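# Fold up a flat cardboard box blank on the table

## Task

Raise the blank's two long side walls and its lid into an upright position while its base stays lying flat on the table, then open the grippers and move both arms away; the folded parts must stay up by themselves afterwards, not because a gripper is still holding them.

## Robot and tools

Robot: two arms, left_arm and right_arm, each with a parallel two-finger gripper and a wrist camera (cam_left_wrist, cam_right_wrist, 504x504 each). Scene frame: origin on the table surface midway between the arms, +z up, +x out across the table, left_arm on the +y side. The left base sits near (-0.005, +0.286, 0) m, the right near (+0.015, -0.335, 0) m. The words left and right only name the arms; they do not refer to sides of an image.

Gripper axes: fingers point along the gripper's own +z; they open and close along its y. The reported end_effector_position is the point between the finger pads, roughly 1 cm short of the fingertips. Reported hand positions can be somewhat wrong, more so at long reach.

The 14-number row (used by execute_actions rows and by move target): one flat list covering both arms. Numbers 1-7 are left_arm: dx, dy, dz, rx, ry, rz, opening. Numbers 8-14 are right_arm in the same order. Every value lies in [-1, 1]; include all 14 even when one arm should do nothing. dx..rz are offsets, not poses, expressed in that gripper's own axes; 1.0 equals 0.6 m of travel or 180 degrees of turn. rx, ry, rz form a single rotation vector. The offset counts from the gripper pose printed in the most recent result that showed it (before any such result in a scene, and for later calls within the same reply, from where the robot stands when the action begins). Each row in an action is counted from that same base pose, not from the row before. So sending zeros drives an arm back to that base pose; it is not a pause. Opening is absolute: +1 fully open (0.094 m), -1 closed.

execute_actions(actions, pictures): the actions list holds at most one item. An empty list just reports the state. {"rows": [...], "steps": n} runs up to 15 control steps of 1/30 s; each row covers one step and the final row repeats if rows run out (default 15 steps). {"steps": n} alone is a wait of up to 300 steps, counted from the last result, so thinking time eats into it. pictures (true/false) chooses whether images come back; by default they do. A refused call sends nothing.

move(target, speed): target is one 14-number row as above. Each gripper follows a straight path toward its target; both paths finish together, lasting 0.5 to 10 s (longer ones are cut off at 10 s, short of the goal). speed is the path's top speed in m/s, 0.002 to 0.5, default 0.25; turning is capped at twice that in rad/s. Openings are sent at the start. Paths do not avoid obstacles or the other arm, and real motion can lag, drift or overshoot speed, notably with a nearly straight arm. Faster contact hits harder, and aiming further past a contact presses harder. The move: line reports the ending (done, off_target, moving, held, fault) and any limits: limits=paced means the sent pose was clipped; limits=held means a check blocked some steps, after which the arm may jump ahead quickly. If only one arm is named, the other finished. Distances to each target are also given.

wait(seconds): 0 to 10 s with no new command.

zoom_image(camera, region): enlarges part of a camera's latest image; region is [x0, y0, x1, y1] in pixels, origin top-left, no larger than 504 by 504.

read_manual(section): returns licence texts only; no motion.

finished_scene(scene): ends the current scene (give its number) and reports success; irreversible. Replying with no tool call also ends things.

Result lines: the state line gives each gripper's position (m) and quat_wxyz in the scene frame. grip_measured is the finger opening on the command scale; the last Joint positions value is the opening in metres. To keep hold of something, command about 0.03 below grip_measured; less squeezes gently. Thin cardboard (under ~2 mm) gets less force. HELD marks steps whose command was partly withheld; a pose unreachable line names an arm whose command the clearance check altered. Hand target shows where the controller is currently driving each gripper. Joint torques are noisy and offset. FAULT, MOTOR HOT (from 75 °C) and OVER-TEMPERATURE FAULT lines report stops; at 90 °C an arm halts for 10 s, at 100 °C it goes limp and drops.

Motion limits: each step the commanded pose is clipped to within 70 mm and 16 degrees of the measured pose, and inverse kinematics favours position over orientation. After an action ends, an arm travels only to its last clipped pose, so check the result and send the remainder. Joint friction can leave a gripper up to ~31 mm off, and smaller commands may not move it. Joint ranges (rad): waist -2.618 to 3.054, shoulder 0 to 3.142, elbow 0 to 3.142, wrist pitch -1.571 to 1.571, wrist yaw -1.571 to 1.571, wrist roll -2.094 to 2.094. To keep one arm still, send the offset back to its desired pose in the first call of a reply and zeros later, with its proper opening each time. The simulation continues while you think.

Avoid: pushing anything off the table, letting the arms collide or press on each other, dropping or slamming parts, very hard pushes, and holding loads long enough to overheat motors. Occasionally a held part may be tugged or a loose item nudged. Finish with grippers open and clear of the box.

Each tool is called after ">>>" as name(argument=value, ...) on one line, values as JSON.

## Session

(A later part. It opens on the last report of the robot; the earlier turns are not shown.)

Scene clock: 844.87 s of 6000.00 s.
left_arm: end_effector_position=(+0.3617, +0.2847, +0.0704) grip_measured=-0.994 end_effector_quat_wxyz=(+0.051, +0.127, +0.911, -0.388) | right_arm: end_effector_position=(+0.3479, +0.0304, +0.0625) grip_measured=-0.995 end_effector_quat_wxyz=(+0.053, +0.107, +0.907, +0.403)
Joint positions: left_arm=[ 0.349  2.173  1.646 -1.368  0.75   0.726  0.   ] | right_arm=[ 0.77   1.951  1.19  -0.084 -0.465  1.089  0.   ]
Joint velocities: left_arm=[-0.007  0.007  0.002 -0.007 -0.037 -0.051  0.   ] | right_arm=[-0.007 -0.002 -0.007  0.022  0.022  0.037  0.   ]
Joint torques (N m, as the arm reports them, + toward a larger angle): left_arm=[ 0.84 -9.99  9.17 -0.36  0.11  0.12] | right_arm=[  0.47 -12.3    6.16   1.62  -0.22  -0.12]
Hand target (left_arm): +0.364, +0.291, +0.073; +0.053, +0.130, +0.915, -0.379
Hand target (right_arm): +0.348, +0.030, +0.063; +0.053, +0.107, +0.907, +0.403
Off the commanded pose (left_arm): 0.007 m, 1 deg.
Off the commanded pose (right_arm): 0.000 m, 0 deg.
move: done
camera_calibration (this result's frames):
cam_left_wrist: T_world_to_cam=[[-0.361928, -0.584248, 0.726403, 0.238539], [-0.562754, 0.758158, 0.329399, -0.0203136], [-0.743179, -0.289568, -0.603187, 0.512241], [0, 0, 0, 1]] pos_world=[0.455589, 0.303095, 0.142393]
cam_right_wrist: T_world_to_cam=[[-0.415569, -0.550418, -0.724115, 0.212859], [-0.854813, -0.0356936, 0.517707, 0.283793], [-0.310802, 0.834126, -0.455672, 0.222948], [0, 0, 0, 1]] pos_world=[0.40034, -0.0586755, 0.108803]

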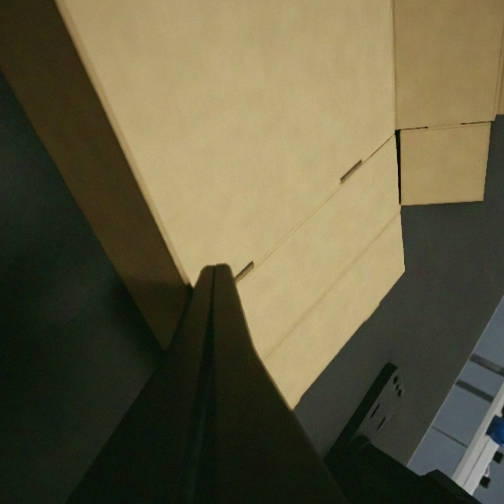

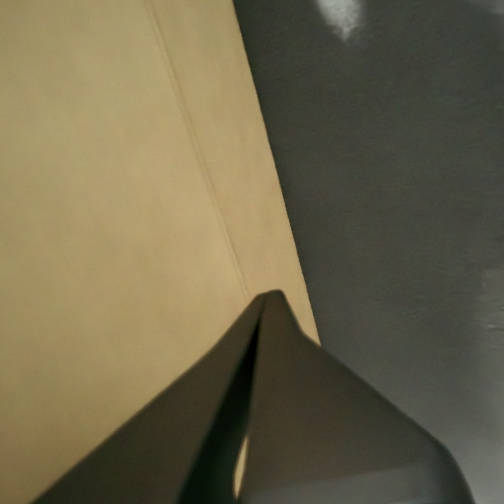

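>>> move(target=[0.02,0.045,-0.045,0,-0.06,-0.06,-1, 0,0,0,0,0,0,-1], speed=0.08)

>>> move(target=[0,0.05,0.05,0,0,0,-1, 0,0,0,0,0,0,-1], speed=0.08)

>>> move(target=[0,-0.09,0.09,0,0,0,-1, 0,-0.015,0.015,0,0,0,-1], speed=0.03)

Scene clock: 851.00 s of 6000.00 s.
left_arm: end_effector_position=(+0.3605, +0.3221, +0.0697) grip_measured=-0.994 end_effector_quat_wxyz=(+0.093, +0.010, +0.909, -0.406) | right_arm: end_effector_position=(+0.3479, +0.0304, +0.0625) grip_measured=-0.995 end_effector_quat_wxyz=(+0.053, +0.107, +0.907, +0.403)
Joint positions: left_arm=[ 0.478  2.118  1.533 -1.249  0.827  0.589  0.   ] | right_arm=[ 0.77   1.951  1.19  -0.084 -0.465  1.089  0.   ]
Joint velocities: left_arm=[-0.007  0.002  0.002  0.022  0.022  0.007 -0.   ] | right_arm=[-0.017  0.007 -0.002  0.037  0.022  0.037 -0.   ]
Joint torques (N m, as the arm reports them, + toward a larger angle): left_arm=[  0.87 -11.07   4.53   0.2    0.22  -0.05] | right_arm=[  0.41 -12.29   6.14   1.63  -0.23  -0.14]
Hand target (left_arm): +0.358, +0.325, +0.068; +0.099, +0.004, +0.910, -0.402
Hand target (right_arm): +0.348, +0.030, +0.063; +0.053, +0.107, +0.907, +0.403
Off the commanded pose (left_arm): 0.004 m, 1 deg.
Off the commanded pose (right_arm): 0.000 m, 0 deg.
After step 90, 1.13 s passed at rest.
move: done
camera_calibration (this result's frames):
cam_left_wrist: T_world_to_cam=[[-0.20202, -0.610758, 0.765612, 0.208604], [-0.725758, 0.618262, 0.301708, 0.056581], [-0.65762, -0.494698, -0.568164, 0.554488], [0, 0, 0, 1]] pos_world=[0.447849, 0.366729, 0.13826]
cam_right_wrist: T_world_to_cam=[[-0.415569, -0.550418, -0.724115, 0.212859], [-0.854813, -0.0356936, 0.517707, 0.283793], [-0.310802, 0.834126, -0.455672, 0.222948], [0, 0, 0, 1]] pos_world=[0.40034, -0.0586755, 0.108803]

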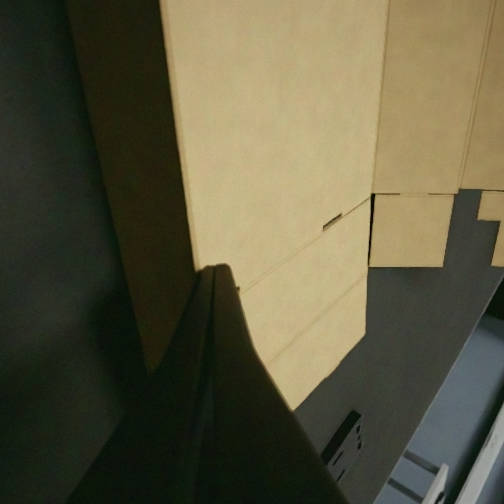

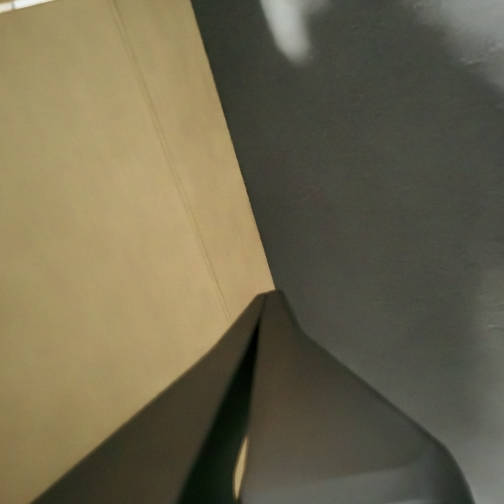

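Scene clock: 851.90 s of 6000.00 s.
left_arm: end_effector_position=(+0.3709, +0.3239, +0.0438) grip_measured=-0.994 end_effector_quat_wxyz=(+0.103, +0.013, +0.909, -0.404) | right_arm: end_effector_position=(+0.3479, +0.0304, +0.0625) grip_measured=-0.995 end_effector_quat_wxyz=(+0.053, +0.107, +0.907, +0.403)
Joint positions: left_arm=[ 0.473  2.175  1.514 -1.146  0.836  0.577  0.   ] | right_arm=[ 0.77   1.951  1.19  -0.084 -0.465  1.089  0.   ]
Joint velocities: left_arm=[-0.007  0.012 -0.002  0.095 -0.037 -0.007 -0.   ] | right_arm=[-0.017 -0.012  0.002  0.007 -0.022 -0.066 -0.001]
Joint torques (N m, as the arm reports them, + toward a larger angle): left_arm=[-0.52 -8.52  4.62  0.34  0.24 -0.06] | right_arm=[  0.48 -12.23   6.1    1.61  -0.23  -0.12]
Hand target (left_arm): +0.368, +0.320, +0.028; +0.093, +0.011, +0.909, -0.406
Hand target (right_arm): +0.348, +0.030, +0.063; +0.053, +0.107, +0.907, +0.403
Off the commanded pose (left_arm): 0.017 m, 1 deg.
Off the commanded pose (right_arm): 0.000 m, 0 deg.
move: off_target (left_arm)
camera_calibration (this result's frames):
cam_left_wrist: T_world_to_cam=[[-0.215226, -0.613398, 0.759882, 0.237546], [-0.734609, 0.614388, 0.287883, 0.0759999], [-0.643449, -0.496257, -0.58284, 0.543401], [0, 0, 0, 1]] pos_world=[0.456607, 0.368683, 0.11433]
cam_right_wrist: T_world_to_cam=[[-0.415569, -0.550418, -0.724115, 0.212859], [-0.854813, -0.0356936, 0.517707, 0.283793], [-0.310802, 0.834126, -0.455672, 0.222948], [0, 0, 0, 1]] pos_world=[0.40034, -0.0586755, 0.108803]

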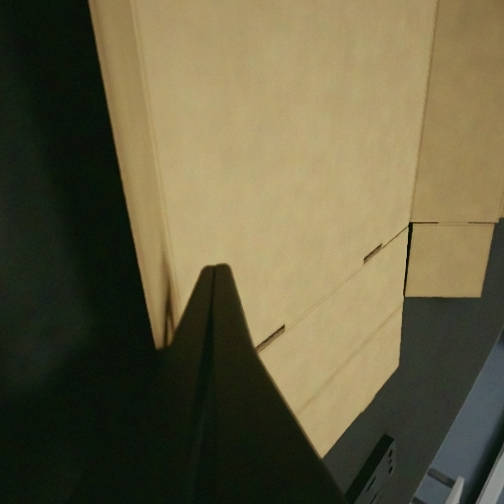

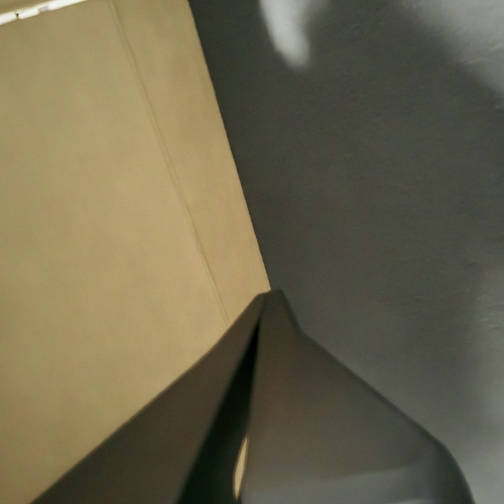

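Scene clock: 854.80 s of 6000.00 s.
left_arm: end_effector_position=(+0.3781, +0.2517, +0.0474) grip_measured=-0.994 end_effector_quat_wxyz=(+0.102, +0.012, +0.909, -0.405) | right_arm: end_effector_position=(+0.3519, +0.0336, +0.0617) grip_measured=-0.995 end_effector_quat_wxyz=(+0.060, +0.104, +0.904, +0.410)
Joint positions: left_arm=[ 0.284  2.051  1.341 -0.886  0.861  0.295  0.   ] | right_arm=[ 0.77   1.964  1.19  -0.05  -0.465  1.089  0.   ]
Joint velocities: left_arm=[ 0.012  0.002 -0.002 -0.081  0.007 -0.051  0.   ] | right_arm=[-0.012 -0.022  0.002 -0.007 -0.007 -0.081 -0.   ]
Joint torques (N m, as the arm reports them, + toward a larger angle): left_arm=[ -0.2  -10.84   4.75   0.59   0.33  -0.01] | right_arm=[  0.43 -11.13   5.03   1.74  -0.24  -0.13]
Hand target (left_arm): +0.374, +0.247, +0.048; +0.102, +0.013, +0.908, -0.406
Hand target (right_arm): +0.348, +0.031, +0.050; +0.053, +0.107, +0.907, +0.403
Off the commanded pose (left_arm): 0.005 m, 0 deg.
Off the commanded pose (right_arm): 0.013 m, 1 deg.
move: off_target (right_arm)
camera_calibration (this result's frames):
cam_left_wrist: T_world_to_cam=[[-0.214038, -0.612778, 0.760717, 0.191488], [-0.733976, 0.614764, 0.288695, 0.124216], [-0.644567, -0.496556, -0.581348, 0.514779], [0, 0, 0, 1]] pos_world=[0.463967, 0.296592, 0.117737]
cam_right_wrist: T_world_to_cam=[[-0.403374, -0.540657, -0.738227, 0.211919], [-0.863324, -0.0425059, 0.502858, 0.291913], [-0.303253, 0.840168, -0.449616, 0.217896], [0, 0, 0, 1]] pos_world=[0.403575, -0.056086, 0.107623]

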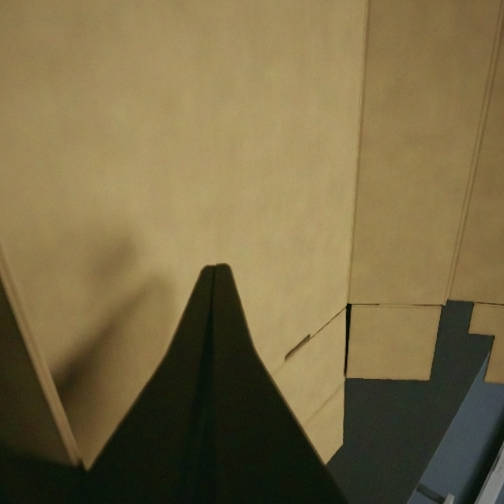

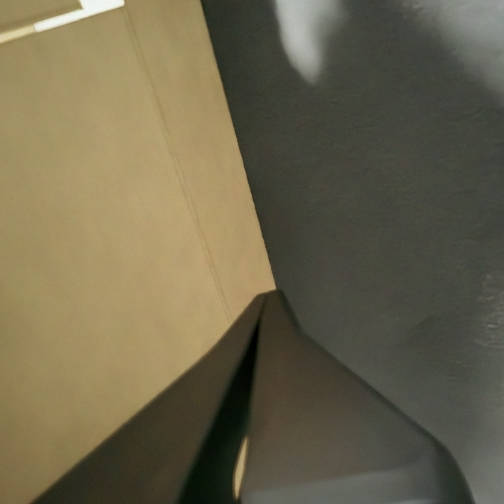

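>>> move(target=[0.02,0.03,-0.17,0,0.04,0,-1, 0,0,0,0,0,0,-1], speed=0.12)

>>> move(target=[0,0.1,-0.1,0,0,0,-1, 0,0,0,0,0,0,-1], speed=0.12)

>>> move(target=[0.02,0.09,0.09,0,0,0,-1, 0,0,0,0,0,0,-1], speed=0.12)

Scene clock: 860.43 s of 6000.00 s.
left_arm: end_effector_position=(+0.3493, +0.3354, +0.1014) grip_measured=-0.994 end_effector_quat_wxyz=(+0.052, +0.035, +0.914, -0.402) | right_arm: end_effector_position=(+0.3519, +0.0336, +0.0617) grip_measured=-0.995 end_effector_quat_wxyz=(+0.060, +0.104, +0.904, +0.410)
Joint positions: left_arm=[ 0.502  2.158  1.726 -1.53   0.757  0.708  0.   ] | right_arm=[ 0.77   1.964  1.19  -0.05  -0.465  1.089  0.   ]
Joint velocities: left_arm=[ 0.002 -0.017  0.002 -0.095  0.007  0.081  0.001] | right_arm=[ 0.007  0.002  0.002  0.022 -0.007 -0.051  0.   ]
Joint torques (N m, as the arm reports them, + toward a larger angle): left_arm=[ 0.32 -8.27  9.35 -0.49  0.15  0.13] | right_arm=[  0.45 -12.36   6.21   1.66  -0.22  -0.12]
Hand target (left_arm): +0.351, +0.338, +0.098; +0.046, +0.037, +0.914, -0.401
Hand target (right_arm): +0.352, +0.034, +0.062; +0.060, +0.104, +0.904, +0.410
Off the commanded pose (left_arm): 0.004 m, 1 deg.
Off the commanded pose (right_arm): 0.000 m, 0 deg.
After step 90, 1.10 s passed at rest.
move: done
camera_calibration (this result's frames):
cam_left_wrist: T_world_to_cam=[[-0.207733, -0.607707, 0.766511, 0.191078], [-0.657985, 0.666641, 0.350207, -0.0140497], [-0.723811, -0.431604, -0.538346, 0.570678], [0, 0, 0, 1]] pos_world=[0.443512, 0.371792, 0.165679]
cam_right_wrist: T_world_to_cam=[[-0.403374, -0.540657, -0.738227, 0.211919], [-0.863324, -0.0425059, 0.502858, 0.291913], [-0.303253, 0.840168, -0.449616, 0.217896], [0, 0, 0, 1]] pos_world=[0.403575, -0.056086, 0.107623]

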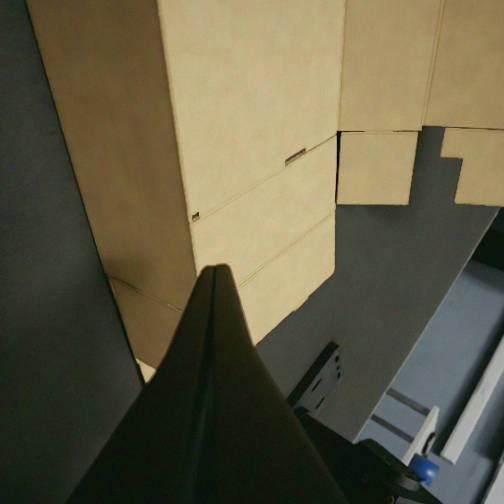

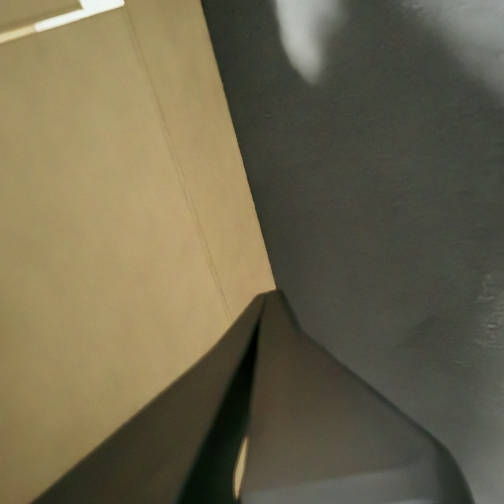

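Scene clock: 861.50 s of 6000.00 s.
left_arm: end_effector_position=(+0.3518, +0.4168, +0.1017) grip_measured=-0.994 end_effector_quat_wxyz=(+0.108, +0.010, +0.926, -0.363) | right_arm: end_effector_position=(+0.3519, +0.0336, +0.0617) grip_measured=-0.995 end_effector_quat_wxyz=(+0.060, +0.104, +0.904, +0.410)
Joint positions: left_arm=[ 0.679  2.227  1.873 -1.558  0.712  0.799  0.   ] | right_arm=[ 0.77   1.964  1.19  -0.05  -0.465  1.089  0.   ]
Joint velocities: left_arm=[-0.007 -0.012 -0.002  0.051  0.037  0.037 -0.   ] | right_arm=[ 0.002 -0.007  0.002 -0.022  0.022  0.022 -0.   ]
Joint torques (N m, as the arm reports them, + toward a larger angle): left_arm=[ 0.27 -8.98  9.46 -0.4   0.17  0.07] | right_arm=[  0.44 -12.34   6.02   1.63  -0.23  -0.13]
Hand target (left_arm): +0.353, +0.420, +0.098; +0.102, +0.011, +0.926, -0.362
Hand target (right_arm): +0.352, +0.034, +0.062; +0.060, +0.104, +0.904, +0.410
Off the commanded pose (left_arm): 0.005 m, 8 deg.
Off the commanded pose (right_arm): 0.000 m, 0 deg.
joint sent to its limit (left arm) — the command would take joint 4 (wrist pitch) past its lower limit, so that joint was sent only as far as its limit.
move: off_target (left_arm)
camera_calibration (this result's frames):
cam_left_wrist: T_world_to_cam=[[-0.206135, -0.682316, 0.701394, 0.277956], [-0.747397, 0.572438, 0.337213, 0.00521645], [-0.63159, -0.454708, -0.62796, 0.59412], [0, 0, 0, 1]] pos_world=[0.436436, 0.456819, 0.176368]
cam_right_wrist: T_world_to_cam=[[-0.403374, -0.540657, -0.738227, 0.211919], [-0.863324, -0.0425059, 0.502858, 0.291913], [-0.303253, 0.840168, -0.449616, 0.217896], [0, 0, 0, 1]] pos_world=[0.403575, -0.056086, 0.107623]

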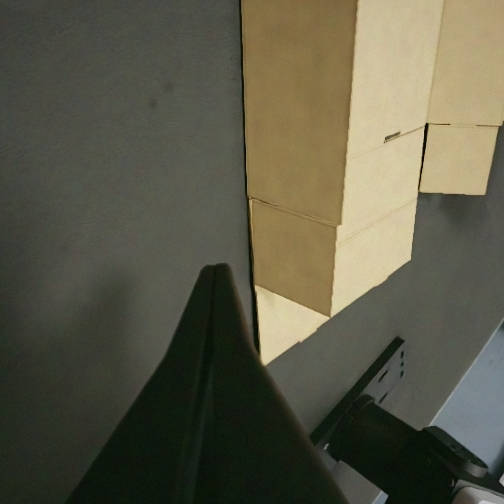

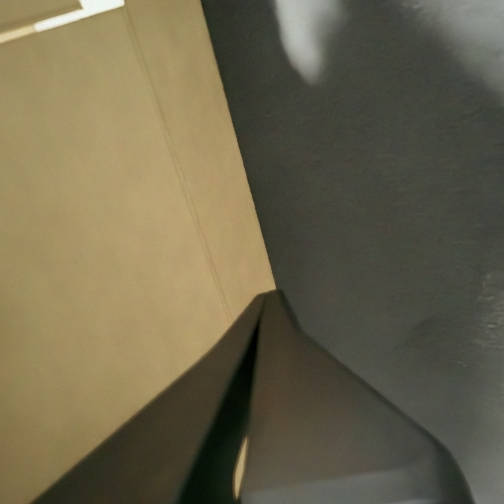

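Scene clock: 862.63 s of 6000.00 s.
left_arm: end_effector_position=(+0.3597, +0.4228, +0.0361) grip_measured=-0.994 end_effector_quat_wxyz=(+0.117, +0.014, +0.927, -0.356) | right_arm: end_effector_position=(+0.3519, +0.0336, +0.0617) grip_measured=-0.995 end_effector_quat_wxyz=(+0.060, +0.104, +0.904, +0.410)
Joint positions: left_arm=[ 0.679  2.308  1.749 -1.33   0.712  0.799  0.   ] | right_arm=[ 0.77   1.964  1.19  -0.05  -0.465  1.089  0.   ]
Joint velocities: left_arm=[ 0.002 -0.012 -0.002 -0.051 -0.051  0.007  0.   ] | right_arm=[-0.007 -0.007 -0.007 -0.081 -0.081  0.066  0.   ]
Joint torques (N m, as the arm reports them, + toward a larger angle): left_arm=[ 0.05 -9.74  4.7  -0.11  0.28  0.05] | right_arm=[  0.45 -12.47   6.06   1.67  -0.25  -0.13]
Hand target (left_arm): +0.356, +0.420, +0.025; +0.108, +0.010, +0.926, -0.363
Hand target (right_arm): +0.352, +0.034, +0.062; +0.060, +0.104, +0.904, +0.410
Off the commanded pose (left_arm): 0.013 m, 1 deg.
Off the commanded pose (right_arm): 0.000 m, 0 deg.
move: off_target (left_arm)
camera_calibration (this result's frames):
cam_left_wrist: T_world_to_cam=[[-0.219363, -0.692096, 0.687665, 0.339117], [-0.753516, 0.567909, 0.331199, 0.034152], [-0.619752, -0.445514, -0.646084, 0.553074], [0, 0, 0, 1]] pos_world=[0.442893, 0.461708, 0.112822]
cam_right_wrist: T_world_to_cam=[[-0.403374, -0.540657, -0.738227, 0.211919], [-0.863324, -0.0425059, 0.502858, 0.291913], [-0.303253, 0.840168, -0.449616, 0.217896], [0, 0, 0, 1]] pos_world=[0.403575, -0.056086, 0.107623]

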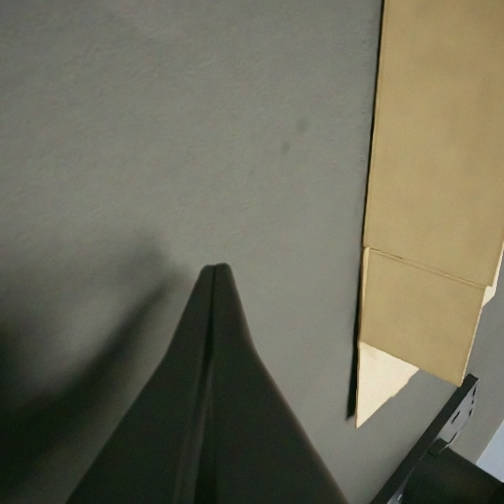

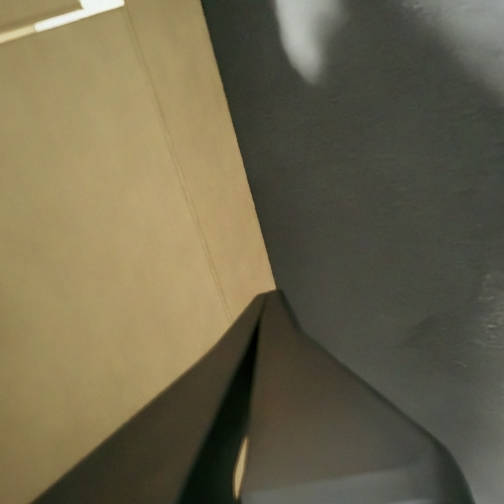

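>>> move(target=[0.043,-0.2375,0.203,0,0.05,0,-1, 0,-0.065,-0.03,0,0,0,-1], speed=0.05)

Scene clock: 869.90 s of 6000.00 s.
left_arm: end_effector_position=(+0.3462, +0.2384, +0.0348) grip_measured=-0.994 end_effector_quat_wxyz=(+0.042, +0.043, +0.934, -0.352) | right_arm: end_effector_position=(+0.3438, -0.0010, +0.0380) grip_measured=-0.995 end_effector_quat_wxyz=(+0.054, +0.107, +0.907, +0.403)
Joint positions: left_arm=[ 0.218  2.012  1.298 -0.959  0.718  0.319  0.   ] | right_arm=[ 0.71   1.933  1.052  0.012 -0.503  1.037  0.   ]
Joint velocities: left_arm=[ 0.012 -0.017 -0.002  0.066 -0.125 -0.037  0.001] | right_arm=[-0.007 -0.002 -0.017 -0.081  0.037 -0.022  0.   ]
Joint torques (N m, as the arm reports them, + toward a larger angle): left_arm=[ -0.48 -10.42   4.64   0.41   0.34  -0.02] | right_arm=[ -0.17 -13.59   4.45   1.73  -0.35  -0.19]
Hand target (left_arm): +0.342, +0.233, +0.036; +0.043, +0.042, +0.933, -0.356
Hand target (right_arm): +0.344, -0.005, +0.044; +0.059, +0.104, +0.904, +0.410
Off the commanded pose (left_arm): 0.005 m, 0 deg.
Off the commanded pose (right_arm): 0.007 m, 1 deg.
After step 90, 0.17 s passed at rest.
move: done
camera_calibration (this result's frames):
cam_left_wrist: T_world_to_cam=[[-0.208723, -0.684606, 0.69839, 0.203538], [-0.643714, 0.633784, 0.428894, 0.0720508], [-0.736252, -0.360044, -0.572976, 0.479176], [0, 0, 0, 1]] pos_world=[0.441657, 0.266203, 0.101506]
cam_right_wrist: T_world_to_cam=[[-0.414088, -0.55065, -0.724787, 0.175674], [-0.855847, -0.0355864, 0.516003, 0.292261], [-0.309929, 0.833977, -0.456536, 0.236412], [0, 0, 0, 1]] pos_world=[0.396146, -0.0900269, 0.0844489]

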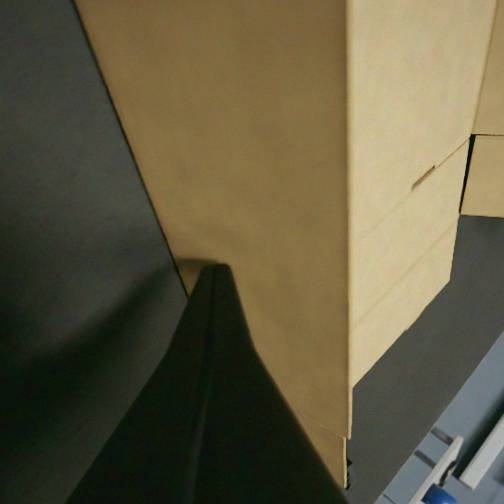

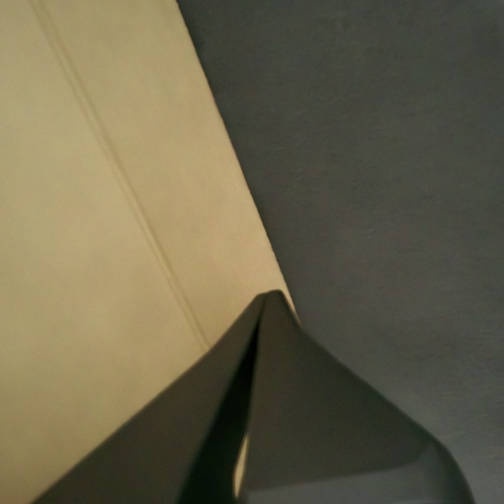

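>>> move(target=[0,-0.05,0.043,0,0,0,-1, 0,0.045,-0.04,0,0,0,-1], speed=0.025)

Scene clock: 873.87 s of 6000.00 s.
left_arm: end_effector_position=(+0.3490, +0.2043, +0.0343) grip_measured=-0.994 end_effector_quat_wxyz=(+0.042, +0.041, +0.935, -0.349) | right_arm: end_effector_position=(+0.3364, -0.0068, +0.0552) grip_measured=-0.995 end_effector_quat_wxyz=(+0.039, +0.114, +0.914, +0.388)
Joint positions: left_arm=[ 0.118  1.981  1.255 -0.857  0.718  0.183  0.   ] | right_arm=[ 0.71   1.876  1.085 -0.125 -0.499  1.036  0.   ]
Joint velocities: left_arm=[-0.007 -0.017  0.007  0.007  0.007 -0.022  0.   ] | right_arm=[-0.002 -0.017  0.007 -0.095 -0.022  0.022 -0.001]
Joint torques (N m, as the arm reports them, + toward a larger angle): left_arm=[ -0.88 -10.2    4.62   0.58   0.32  -0.08] | right_arm=[  0.58 -13.34   7.67   1.56  -0.3   -0.11]
Hand target (left_arm): +0.344, +0.199, +0.035; +0.041, +0.043, +0.934, -0.352
Hand target (right_arm): +0.343, -0.001, +0.074; +0.054, +0.107, +0.907, +0.403
Off the commanded pose (left_arm): 0.007 m, 0 deg.
Off the commanded pose (right_arm): 0.021 m, 3 deg.
move: off_target (right_arm)
camera_calibration (this result's frames):
cam_left_wrist: T_world_to_cam=[[-0.206212, -0.689149, 0.694658, 0.181383], [-0.644705, 0.62973, 0.433353, 0.096632], [-0.736092, -0.358487, -0.574156, 0.468315], [0, 0, 0, 1]] pos_world=[0.444426, 0.232033, 0.101011]
cam_right_wrist: T_world_to_cam=[[-0.440814, -0.570475, -0.692994, 0.188907], [-0.836649, -0.0185044, 0.547427, 0.268838], [-0.325117, 0.821106, -0.469131, 0.252528], [0, 0, 0, 1]] pos_world=[0.390297, -0.0946112, 0.102211]

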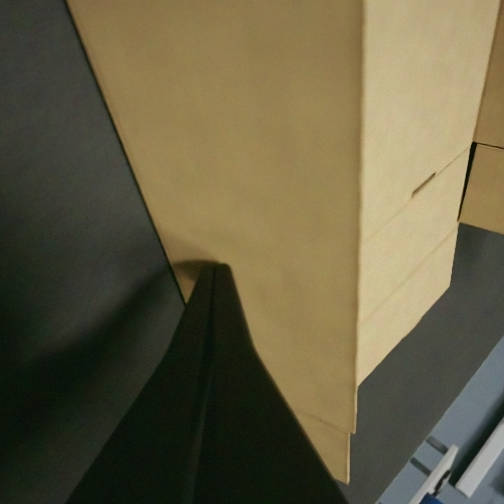

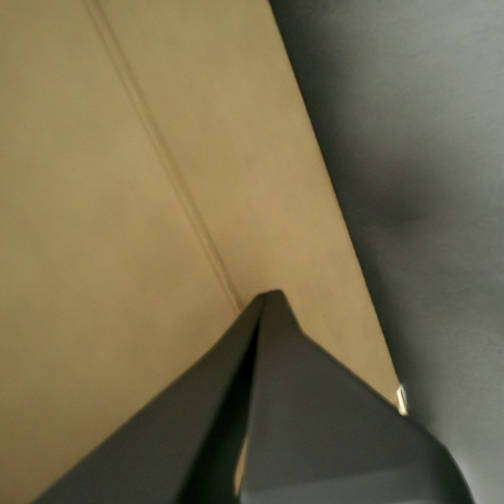

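Squeeze: right forward 5 cm, left holds with slight push.

>>> move(target=[0,-0.012,0.018,0,0,0,-1, 0,0.055,0.07,0,0,0,-1], speed=0.025)

Scene clock: 878.13 s of 6000.00 s.
left_arm: end_effector_position=(+0.3538, +0.1991, +0.0337) grip_measured=-0.994 end_effector_quat_wxyz=(+0.046, +0.038, +0.936, -0.346) | right_arm: end_effector_position=(+0.3469, +0.0350, +0.0483) grip_measured=-0.995 end_effector_quat_wxyz=(+0.039, +0.118, +0.916, +0.382)
Joint positions: left_arm=[ 0.1    1.981  1.255 -0.826  0.713  0.146  0.   ] | right_arm=[ 0.785  1.998  1.232 -0.129 -0.444  1.105  0.   ]
Joint velocities: left_arm=[ 0.002 -0.012  0.007  0.007 -0.022  0.007 -0.003] | right_arm=[-0.002  0.012 -0.027 -0.066 -0.022 -0.022 -0.   ]
Joint torques (N m, as the arm reports them, + toward a larger angle): left_arm=[-1.09 -9.3   5.22  0.65  0.3  -0.04] | right_arm=[  1.57 -11.04   7.69   1.67  -0.2   -0.05]
Hand target (left_arm): +0.349, +0.192, +0.031; +0.041, +0.042, +0.935, -0.349
Hand target (right_arm): +0.348, +0.045, +0.050; +0.040, +0.114, +0.914, +0.388
Off the commanded pose (left_arm): 0.009 m, 1 deg.
Off the commanded pose (right_arm): 0.010 m, 1 deg.
move: done
camera_calibration (this result's frames):
cam_left_wrist: T_world_to_cam=[[-0.203821, -0.695226, 0.689288, 0.179742], [-0.653809, 0.62071, 0.432727, 0.10828], [-0.728691, -0.362464, -0.581059, 0.468044], [0, 0, 0, 1]] pos_world=[0.448489, 0.2274, 0.101211]
cam_right_wrist: T_world_to_cam=[[-0.448317, -0.574928, -0.684449, 0.215061], [-0.834112, -0.00620651, 0.55156, 0.280632], [-0.321355, 0.81818, -0.476772, 0.217533], [0, 0, 0, 1]] pos_world=[0.400399, -0.0525952, 0.0961269]

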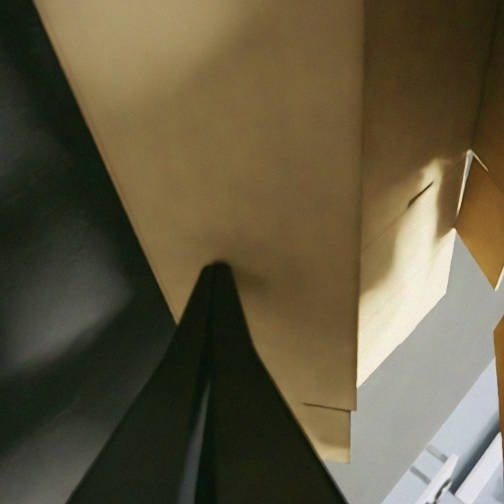

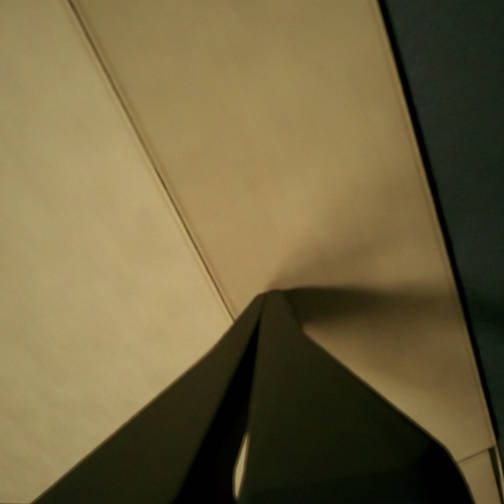

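>>> move(target=[0,-0.005,0.025,0,0,0,-1, 0,0.005,0.07,0,0,0,-1], speed=0.025)

Scene clock: 881.63 s of 6000.00 s.
left_arm: end_effector_position=(+0.3612, +0.1956, +0.0333) grip_measured=-0.994 end_effector_quat_wxyz=(+0.057, +0.035, +0.937, -0.342) | right_arm: end_effector_position=(+0.3558, +0.0593, +0.0303) grip_measured=-0.995 end_effector_quat_wxyz=(+0.043, +0.118, +0.913, +0.388)
Joint positions: left_arm=[ 0.086  1.981  1.255 -0.783  0.706  0.111  0.   ] | right_arm=[ 0.816  2.102  1.298 -0.064 -0.424  1.136  0.   ]
Joint velocities: left_arm=[ 0.002 -0.007 -0.007 -0.037  0.037 -0.066 -0.001] | right_arm=[-0.012  0.002  0.007  0.022 -0.022 -0.007  0.   ]
Joint torques (N m, as the arm reports them, + toward a larger angle): left_arm=[-1.25 -8.33  4.89  0.79  0.3  -0.13] | right_arm=[  1.55 -10.88   7.21   1.64  -0.11  -0.06]
Hand target (left_arm): +0.354, +0.187, +0.024; +0.046, +0.038, +0.936, -0.346
Hand target (right_arm): +0.354, +0.066, +0.021; +0.040, +0.118, +0.916, +0.383
Off the commanded pose (left_arm): 0.014 m, 1 deg.
Off the commanded pose (right_arm): 0.012 m, 1 deg.
move: off_target (left_arm, right_arm)
camera_calibration (this result's frames):
cam_left_wrist: T_world_to_cam=[[-0.20795, -0.702778, 0.680338, 0.182369], [-0.670228, 0.608973, 0.4242, 0.124041], [-0.712426, -0.367769, -0.597658, 0.467672], [0, 0, 0, 1]] pos_world=[0.454241, 0.224623, 0.102817]
cam_right_wrist: T_world_to_cam=[[-0.444475, -0.566113, -0.694232, 0.21907], [-0.838549, -0.00964911, 0.54474, 0.300141], [-0.315083, 0.824271, -0.470425, 0.189133], [0, 0, 0, 1]] pos_world=[0.408647, -0.0289824, 0.077559]

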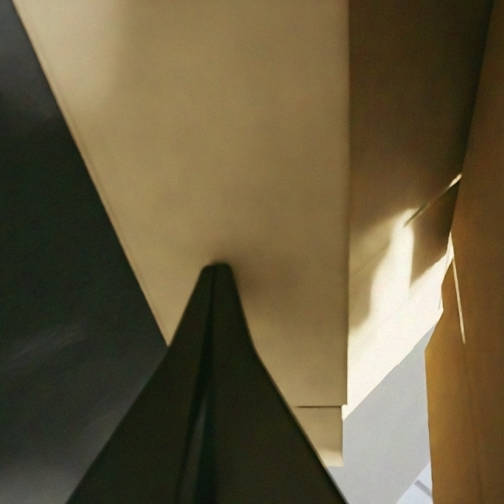

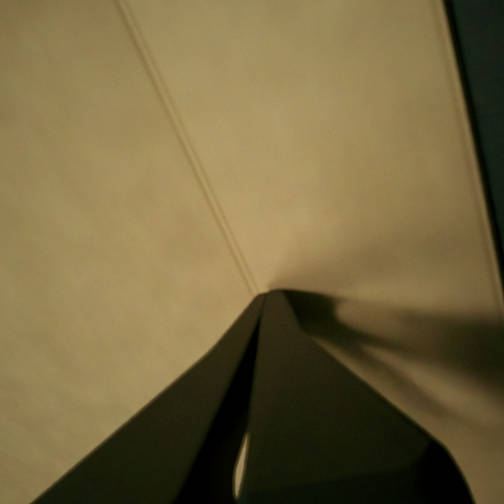

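>>> move(target=[0.01,0,0.015,0,0,0,-1, 0,-0.04,0.04,0,0,0,-1], speed=0.025)

>>> wait(seconds=2)

Scene clock: 885.83 s of 6000.00 s.
left_arm: end_effector_position=(+0.3647, +0.1959, +0.0313) grip_measured=-0.994 end_effector_quat_wxyz=(+0.066, +0.034, +0.937, -0.341) | right_arm: end_effector_position=(+0.3636, +0.0684, +0.0243) grip_measured=-0.995 end_effector_quat_wxyz=(+0.058, +0.108, +0.903, +0.412)
Joint positions: left_arm=[ 0.086  1.981  1.245 -0.751  0.705  0.099  0.   ] | right_arm=[ 0.817  2.141  1.285  0.051 -0.434  1.137  0.   ]
Joint velocities: left_arm=[-0.012 -0.002  0.002 -0.007 -0.022 -0.022  0.   ] | right_arm=[-0.002 -0.012  0.007  0.007 -0.11   0.037 -0.001]
Joint torques (N m, as the arm reports them, + toward a larger angle): left_arm=[-0.92 -9.49  4.36  0.78  0.25 -0.08] | right_arm=[  0.55 -10.95   4.3    1.65  -0.07  -0.14]
Hand target (left_arm): +0.356, +0.190, +0.026; +0.057, +0.036, +0.937, -0.342
Hand target (right_arm): +0.355, +0.060, -0.003; +0.043, +0.118, +0.913, +0.388
Off the commanded pose (left_arm): 0.012 m, 1 deg.
Off the commanded pose (right_arm): 0.030 m, 4 deg.
move: off_target (left_arm, right_arm)
camera_calibration (this result's frames):
cam_left_wrist: T_world_to_cam=[[-0.212006, -0.705292, 0.676473, 0.186712], [-0.68184, 0.602642, 0.414628, 0.132753], [-0.700105, -0.373343, -0.60866, 0.465985], [0, 0, 0, 1]] pos_world=[0.456339, 0.225656, 0.102278]
cam_right_wrist: T_world_to_cam=[[-0.410373, -0.535058, -0.738449, 0.210064], [-0.860796, -0.0400357, 0.507373, 0.321064], [-0.301038, 0.843866, -0.444146, 0.174198], [0, 0, 0, 1]] pos_world=[0.415016, -0.0217489, 0.069592]

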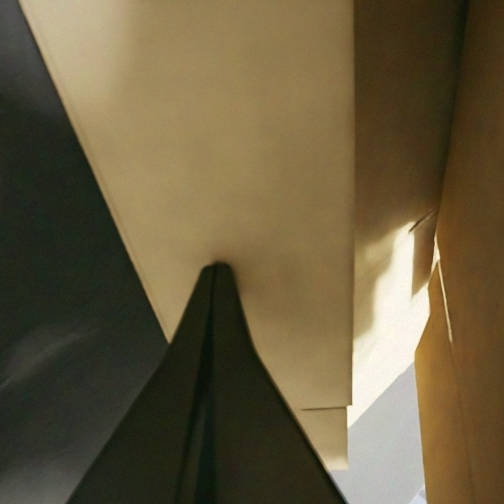

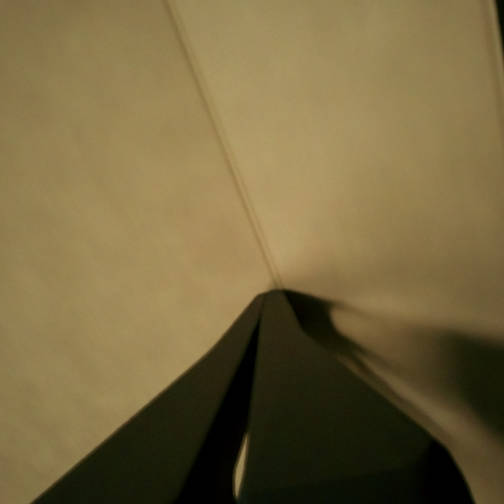

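Scene clock: 887.83 s of 6000.00 s.
left_arm: end_effector_position=(+0.3647, +0.1959, +0.0313) grip_measured=-0.994 end_effector_quat_wxyz=(+0.066, +0.034, +0.937, -0.341) | right_arm: end_effector_position=(+0.3636, +0.0685, +0.0244) grip_measured=-0.995 end_effector_quat_wxyz=(+0.058, +0.108, +0.903, +0.412)
Joint positions: left_arm=[ 0.086  1.981  1.245 -0.751  0.705  0.099  0.   ] | right_arm=[ 0.817  2.141  1.285  0.051 -0.434  1.137  0.   ]
Joint velocities: left_arm=[ 0.002 -0.017  0.017 -0.037 -0.066  0.037 -0.001] | right_arm=[ 0.002  0.002 -0.002 -0.051 -0.066 -0.022 -0.001]
Joint torques (N m, as the arm reports them, + toward a larger angle): left_arm=[-0.89 -9.46  4.38  0.78  0.24 -0.02] | right_arm=[  0.6  -10.94   4.17   1.65  -0.08  -0.13]
Hand target (left_arm): +0.356, +0.190, +0.026; +0.057, +0.036, +0.937, -0.342
Hand target (right_arm): +0.355, +0.060, -0.003; +0.043, +0.118, +0.913, +0.388
Off the commanded pose (left_arm): 0.012 m, 1 deg.
Off the commanded pose (right_arm): 0.030 m, 4 deg.
Steps of this call (steps 1 to 60: nothing new was sent). Readings (end_effector_position):
1: left_arm (+0.3647, +0.1959, +0.0313) | right_arm (+0.3636, +0.0684, +0.0243)
2: left_arm (+0.3647, +0.1959, +0.0313) | right_arm (+0.3636, +0.0685, +0.0244)
4: left_arm (+0.3647, +0.1959, +0.0313) | right_arm (+0.3636, +0.0685, +0.0244)
8: left_arm (+0.3647, +0.1959, +0.0313) | right_arm (+0.3636, +0.0685, +0.0244)
60: the state above
camera_calibration (this result's frames):
cam_left_wrist: T_world_to_cam=[[-0.211636, -0.705328, 0.676552, 0.186582], [-0.681913, 0.602461, 0.414772, 0.132811], [-0.700147, -0.373569, -0.608474, 0.466039], [0, 0, 0, 1]] pos_world=[0.456348, 0.225686, 0.102254]
cam_right_wrist: T_world_to_cam=[[-0.410162, -0.534871, -0.738702, 0.210068], [-0.860941, -0.0401636, 0.507116, 0.321144], [-0.300911, 0.843978, -0.444019, 0.174147], [0, 0, 0, 1]] pos_world=[0.41505, -0.0217185, 0.0696448]

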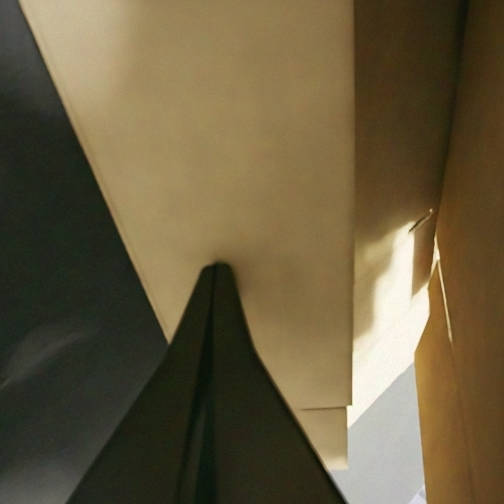

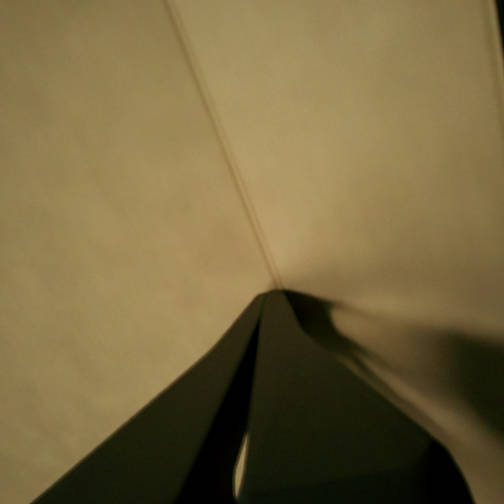

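>>> move(target=[0,0,0,0,0,0,-1, 0,0.03,-0.15,0,0,0,-1], speed=0.03)

>>> move(target=[0,0.03,-0.08,0,0,0,-1, 0,-0.03,-0.1,0,0,0,-1], speed=0.03)

Scene clock: 894.50 s of 6000.00 s.
left_arm: end_effector_position=(+0.3646, +0.1955, +0.0316) grip_measured=-0.994 end_effector_quat_wxyz=(+0.066, +0.034, +0.937, -0.342) | right_arm: end_effector_position=(+0.3522, +0.0198, +0.0959) grip_measured=-0.995 end_effector_quat_wxyz=(+0.061, +0.107, +0.902, +0.413)
Joint positions: left_arm=[ 0.086  1.981  1.245 -0.751  0.708  0.099  0.   ] | right_arm=[ 0.741  1.875  1.213 -0.165 -0.484  1.075  0.   ]
Joint velocities: left_arm=[-0.002  0.002 -0.017  0.022  0.022 -0.051 -0.001] | right_arm=[ 0.002 -0.012  0.002 -0.037  0.081 -0.037  0.001]
Joint torques (N m, as the arm reports them, + toward a larger angle): left_arm=[ 0.07 -9.02  7.35  0.63  0.21  0.05] | right_arm=[ -0.28 -13.69   5.06   1.55  -0.36  -0.16]
Hand target (left_arm): +0.365, +0.196, +0.031; +0.066, +0.034, +0.937, -0.341
Hand target (right_arm): +0.349, +0.013, +0.096; +0.058, +0.108, +0.903, +0.412
Off the commanded pose (left_arm): 0.001 m, 0 deg.
Off the commanded pose (right_arm): 0.007 m, 0 deg.
After step 90, 0.30 s passed at rest.
move: done
camera_calibration (this result's frames):
cam_left_wrist: T_world_to_cam=[[-0.211933, -0.703217, 0.678654, 0.185698], [-0.681832, 0.60389, 0.412822, 0.13266], [-0.700136, -0.375237, -0.60746, 0.466382], [0, 0, 0, 1]] pos_world=[0.456338, 0.225478, 0.102519]
cam_right_wrist: T_world_to_cam=[[-0.406341, -0.532926, -0.742211, 0.231176], [-0.863825, -0.0406983, 0.502145, 0.274578], [-0.297813, 0.845183, -0.443818, 0.242359], [0, 0, 0, 1]] pos_world=[0.403301, -0.0704634, 0.141267]

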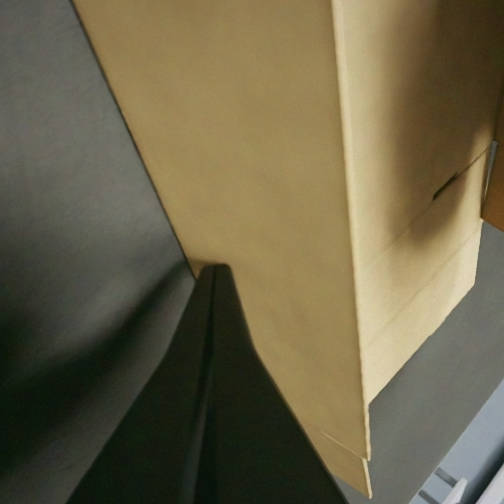

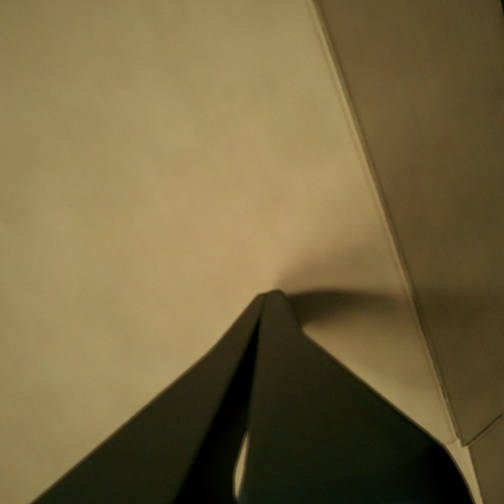

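Scene clock: 896.87 s of 6000.00 s.
left_arm: end_effector_position=(+0.3576, +0.2367, +0.0486) grip_measured=-0.994 end_effector_quat_wxyz=(+0.058, +0.031, +0.937, -0.342) | right_arm: end_effector_position=(+0.3426, -0.0301, +0.1210) grip_measured=-0.995 end_effector_quat_wxyz=(+0.063, +0.106, +0.902, +0.414)
Joint positions: left_arm=[ 0.203  1.981  1.323 -0.946  0.708  0.254  0.   ] | right_arm=[ 0.642  1.713  1.125 -0.275 -0.547  0.989  0.   ]
Joint velocities: left_arm=[-0.007 -0.002 -0.002 -0.081 -0.051  0.051 -0.   ] | right_arm=[ 0.012  0.007 -0.022 -0.037  0.051  0.007 -0.001]
Joint torques (N m, as the arm reports them, + toward a larger angle): left_arm=[ 0.66 -9.41  9.54  0.25  0.27  0.19] | right_arm=[ -0.22 -12.01   5.21   1.6   -0.33  -0.17]
Hand target (left_arm): +0.362, +0.240, +0.057; +0.067, +0.033, +0.937, -0.341
Hand target (right_arm): +0.338, -0.036, +0.121; +0.060, +0.107, +0.902, +0.413
Off the commanded pose (left_arm): 0.010 m, 1 deg.
Off the commanded pose (right_arm): 0.007 m, 0 deg.
move: done
camera_calibration (this result's frames):
cam_left_wrist: T_world_to_cam=[[-0.200798, -0.70377, 0.68146, 0.197631], [-0.67451, 0.603796, 0.424813, 0.0927755], [-0.710434, -0.37435, -0.595941, 0.490149], [0, 0, 0, 1]] pos_world=[0.45048, 0.266557, 0.11801]
cam_right_wrist: T_world_to_cam=[[-0.402942, -0.531449, -0.745117, 0.218516], [-0.866484, -0.0406258, 0.49755, 0.253128], [-0.294693, 0.846115, -0.444122, 0.291872], [0, 0, 0, 1]] pos_world=[0.393393, -0.120544, 0.166503]

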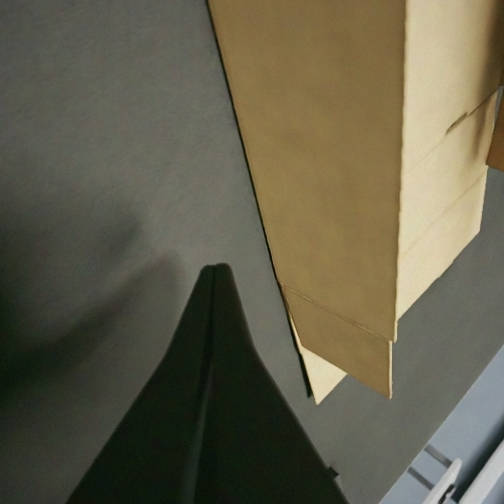

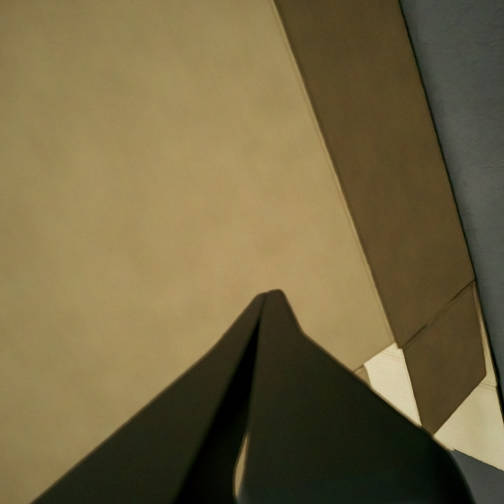

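Free of contact, it seems. Retreat further and view.

>>> move(target=[0.08,0.05,-0.2,0.08,0,0,-1, 0.1,-0.15,-0.25,-0.1,0,0,-1], speed=0.1)

Scene clock: 901.33 s of 6000.00 s.
left_arm: end_effector_position=(+0.3026, +0.3373, +0.1093) grip_measured=-0.994 end_effector_quat_wxyz=(+0.068, +0.027, +0.897, -0.436) | right_arm: end_effector_position=(+0.2441, -0.1829, +0.1446) grip_measured=-0.995 end_effector_quat_wxyz=(+0.071, +0.095, +0.827, +0.550)
Joint positions: left_arm=[ 0.598  2.04   1.518 -1.558  0.797  0.847  0.   ] | right_arm=[ 0.083  1.165  0.601 -0.504 -1.115  0.534  0.   ]
Joint velocities: left_arm=[ 0.007 -0.007 -0.002 -0.007 -0.051 -0.007  0.   ] | right_arm=[-0.002  0.007  0.002 -0.095  0.007  0.007  0.   ]
Joint torques (N m, as the arm reports them, + toward a larger angle): left_arm=[ 0.46 -9.2   7.64 -0.72  0.31  0.15] | right_arm=[-0.15 -4.2   6.2   1.14 -0.61 -0.17]
Hand target (left_arm): +0.303, +0.339, +0.114; +0.073, +0.027, +0.896, -0.438
Hand target (right_arm): +0.244, -0.185, +0.147; +0.074, +0.095, +0.825, +0.552
Off the commanded pose (left_arm): 0.005 m, 3 deg.
Off the commanded pose (right_arm): 0.005 m, 1 deg.
joint sent to its limit (left arm) — the command would take joint 4 (wrist pitch) past its lower limit, so that joint was sent only as far as its limit.
move: off_target (left_arm)
camera_calibration (this result's frames):
cam_left_wrist: T_world_to_cam=[[-0.210195, -0.550081, 0.808226, 0.153176], [-0.680833, 0.675648, 0.282784, -0.0376355], [-0.70163, -0.490827, -0.516532, 0.552846], [0, 0, 0, 1]] pos_world=[0.394467, 0.38104, 0.172404]
cam_right_wrist: T_world_to_cam=[[-0.345256, -0.285555, -0.894012, 0.167648], [-0.893076, -0.192831, 0.406486, 0.141643], [-0.288467, 0.938762, -0.188446, 0.381059], [0, 0, 0, 1]] pos_world=[0.294302, -0.282537, 0.164112]

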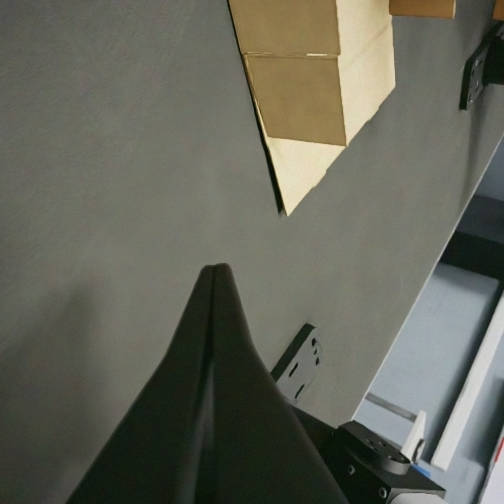

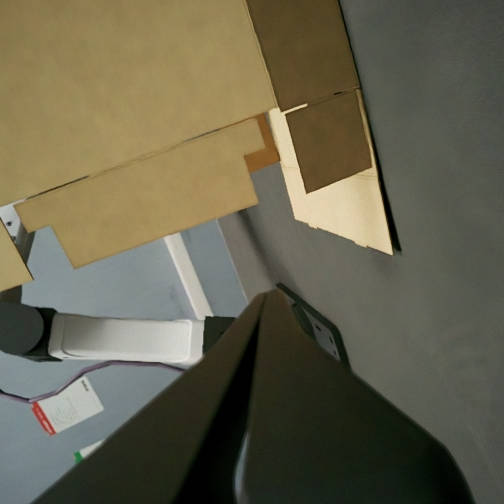

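>>> finished_scene(scene=1)

The scene is finished: the task was done.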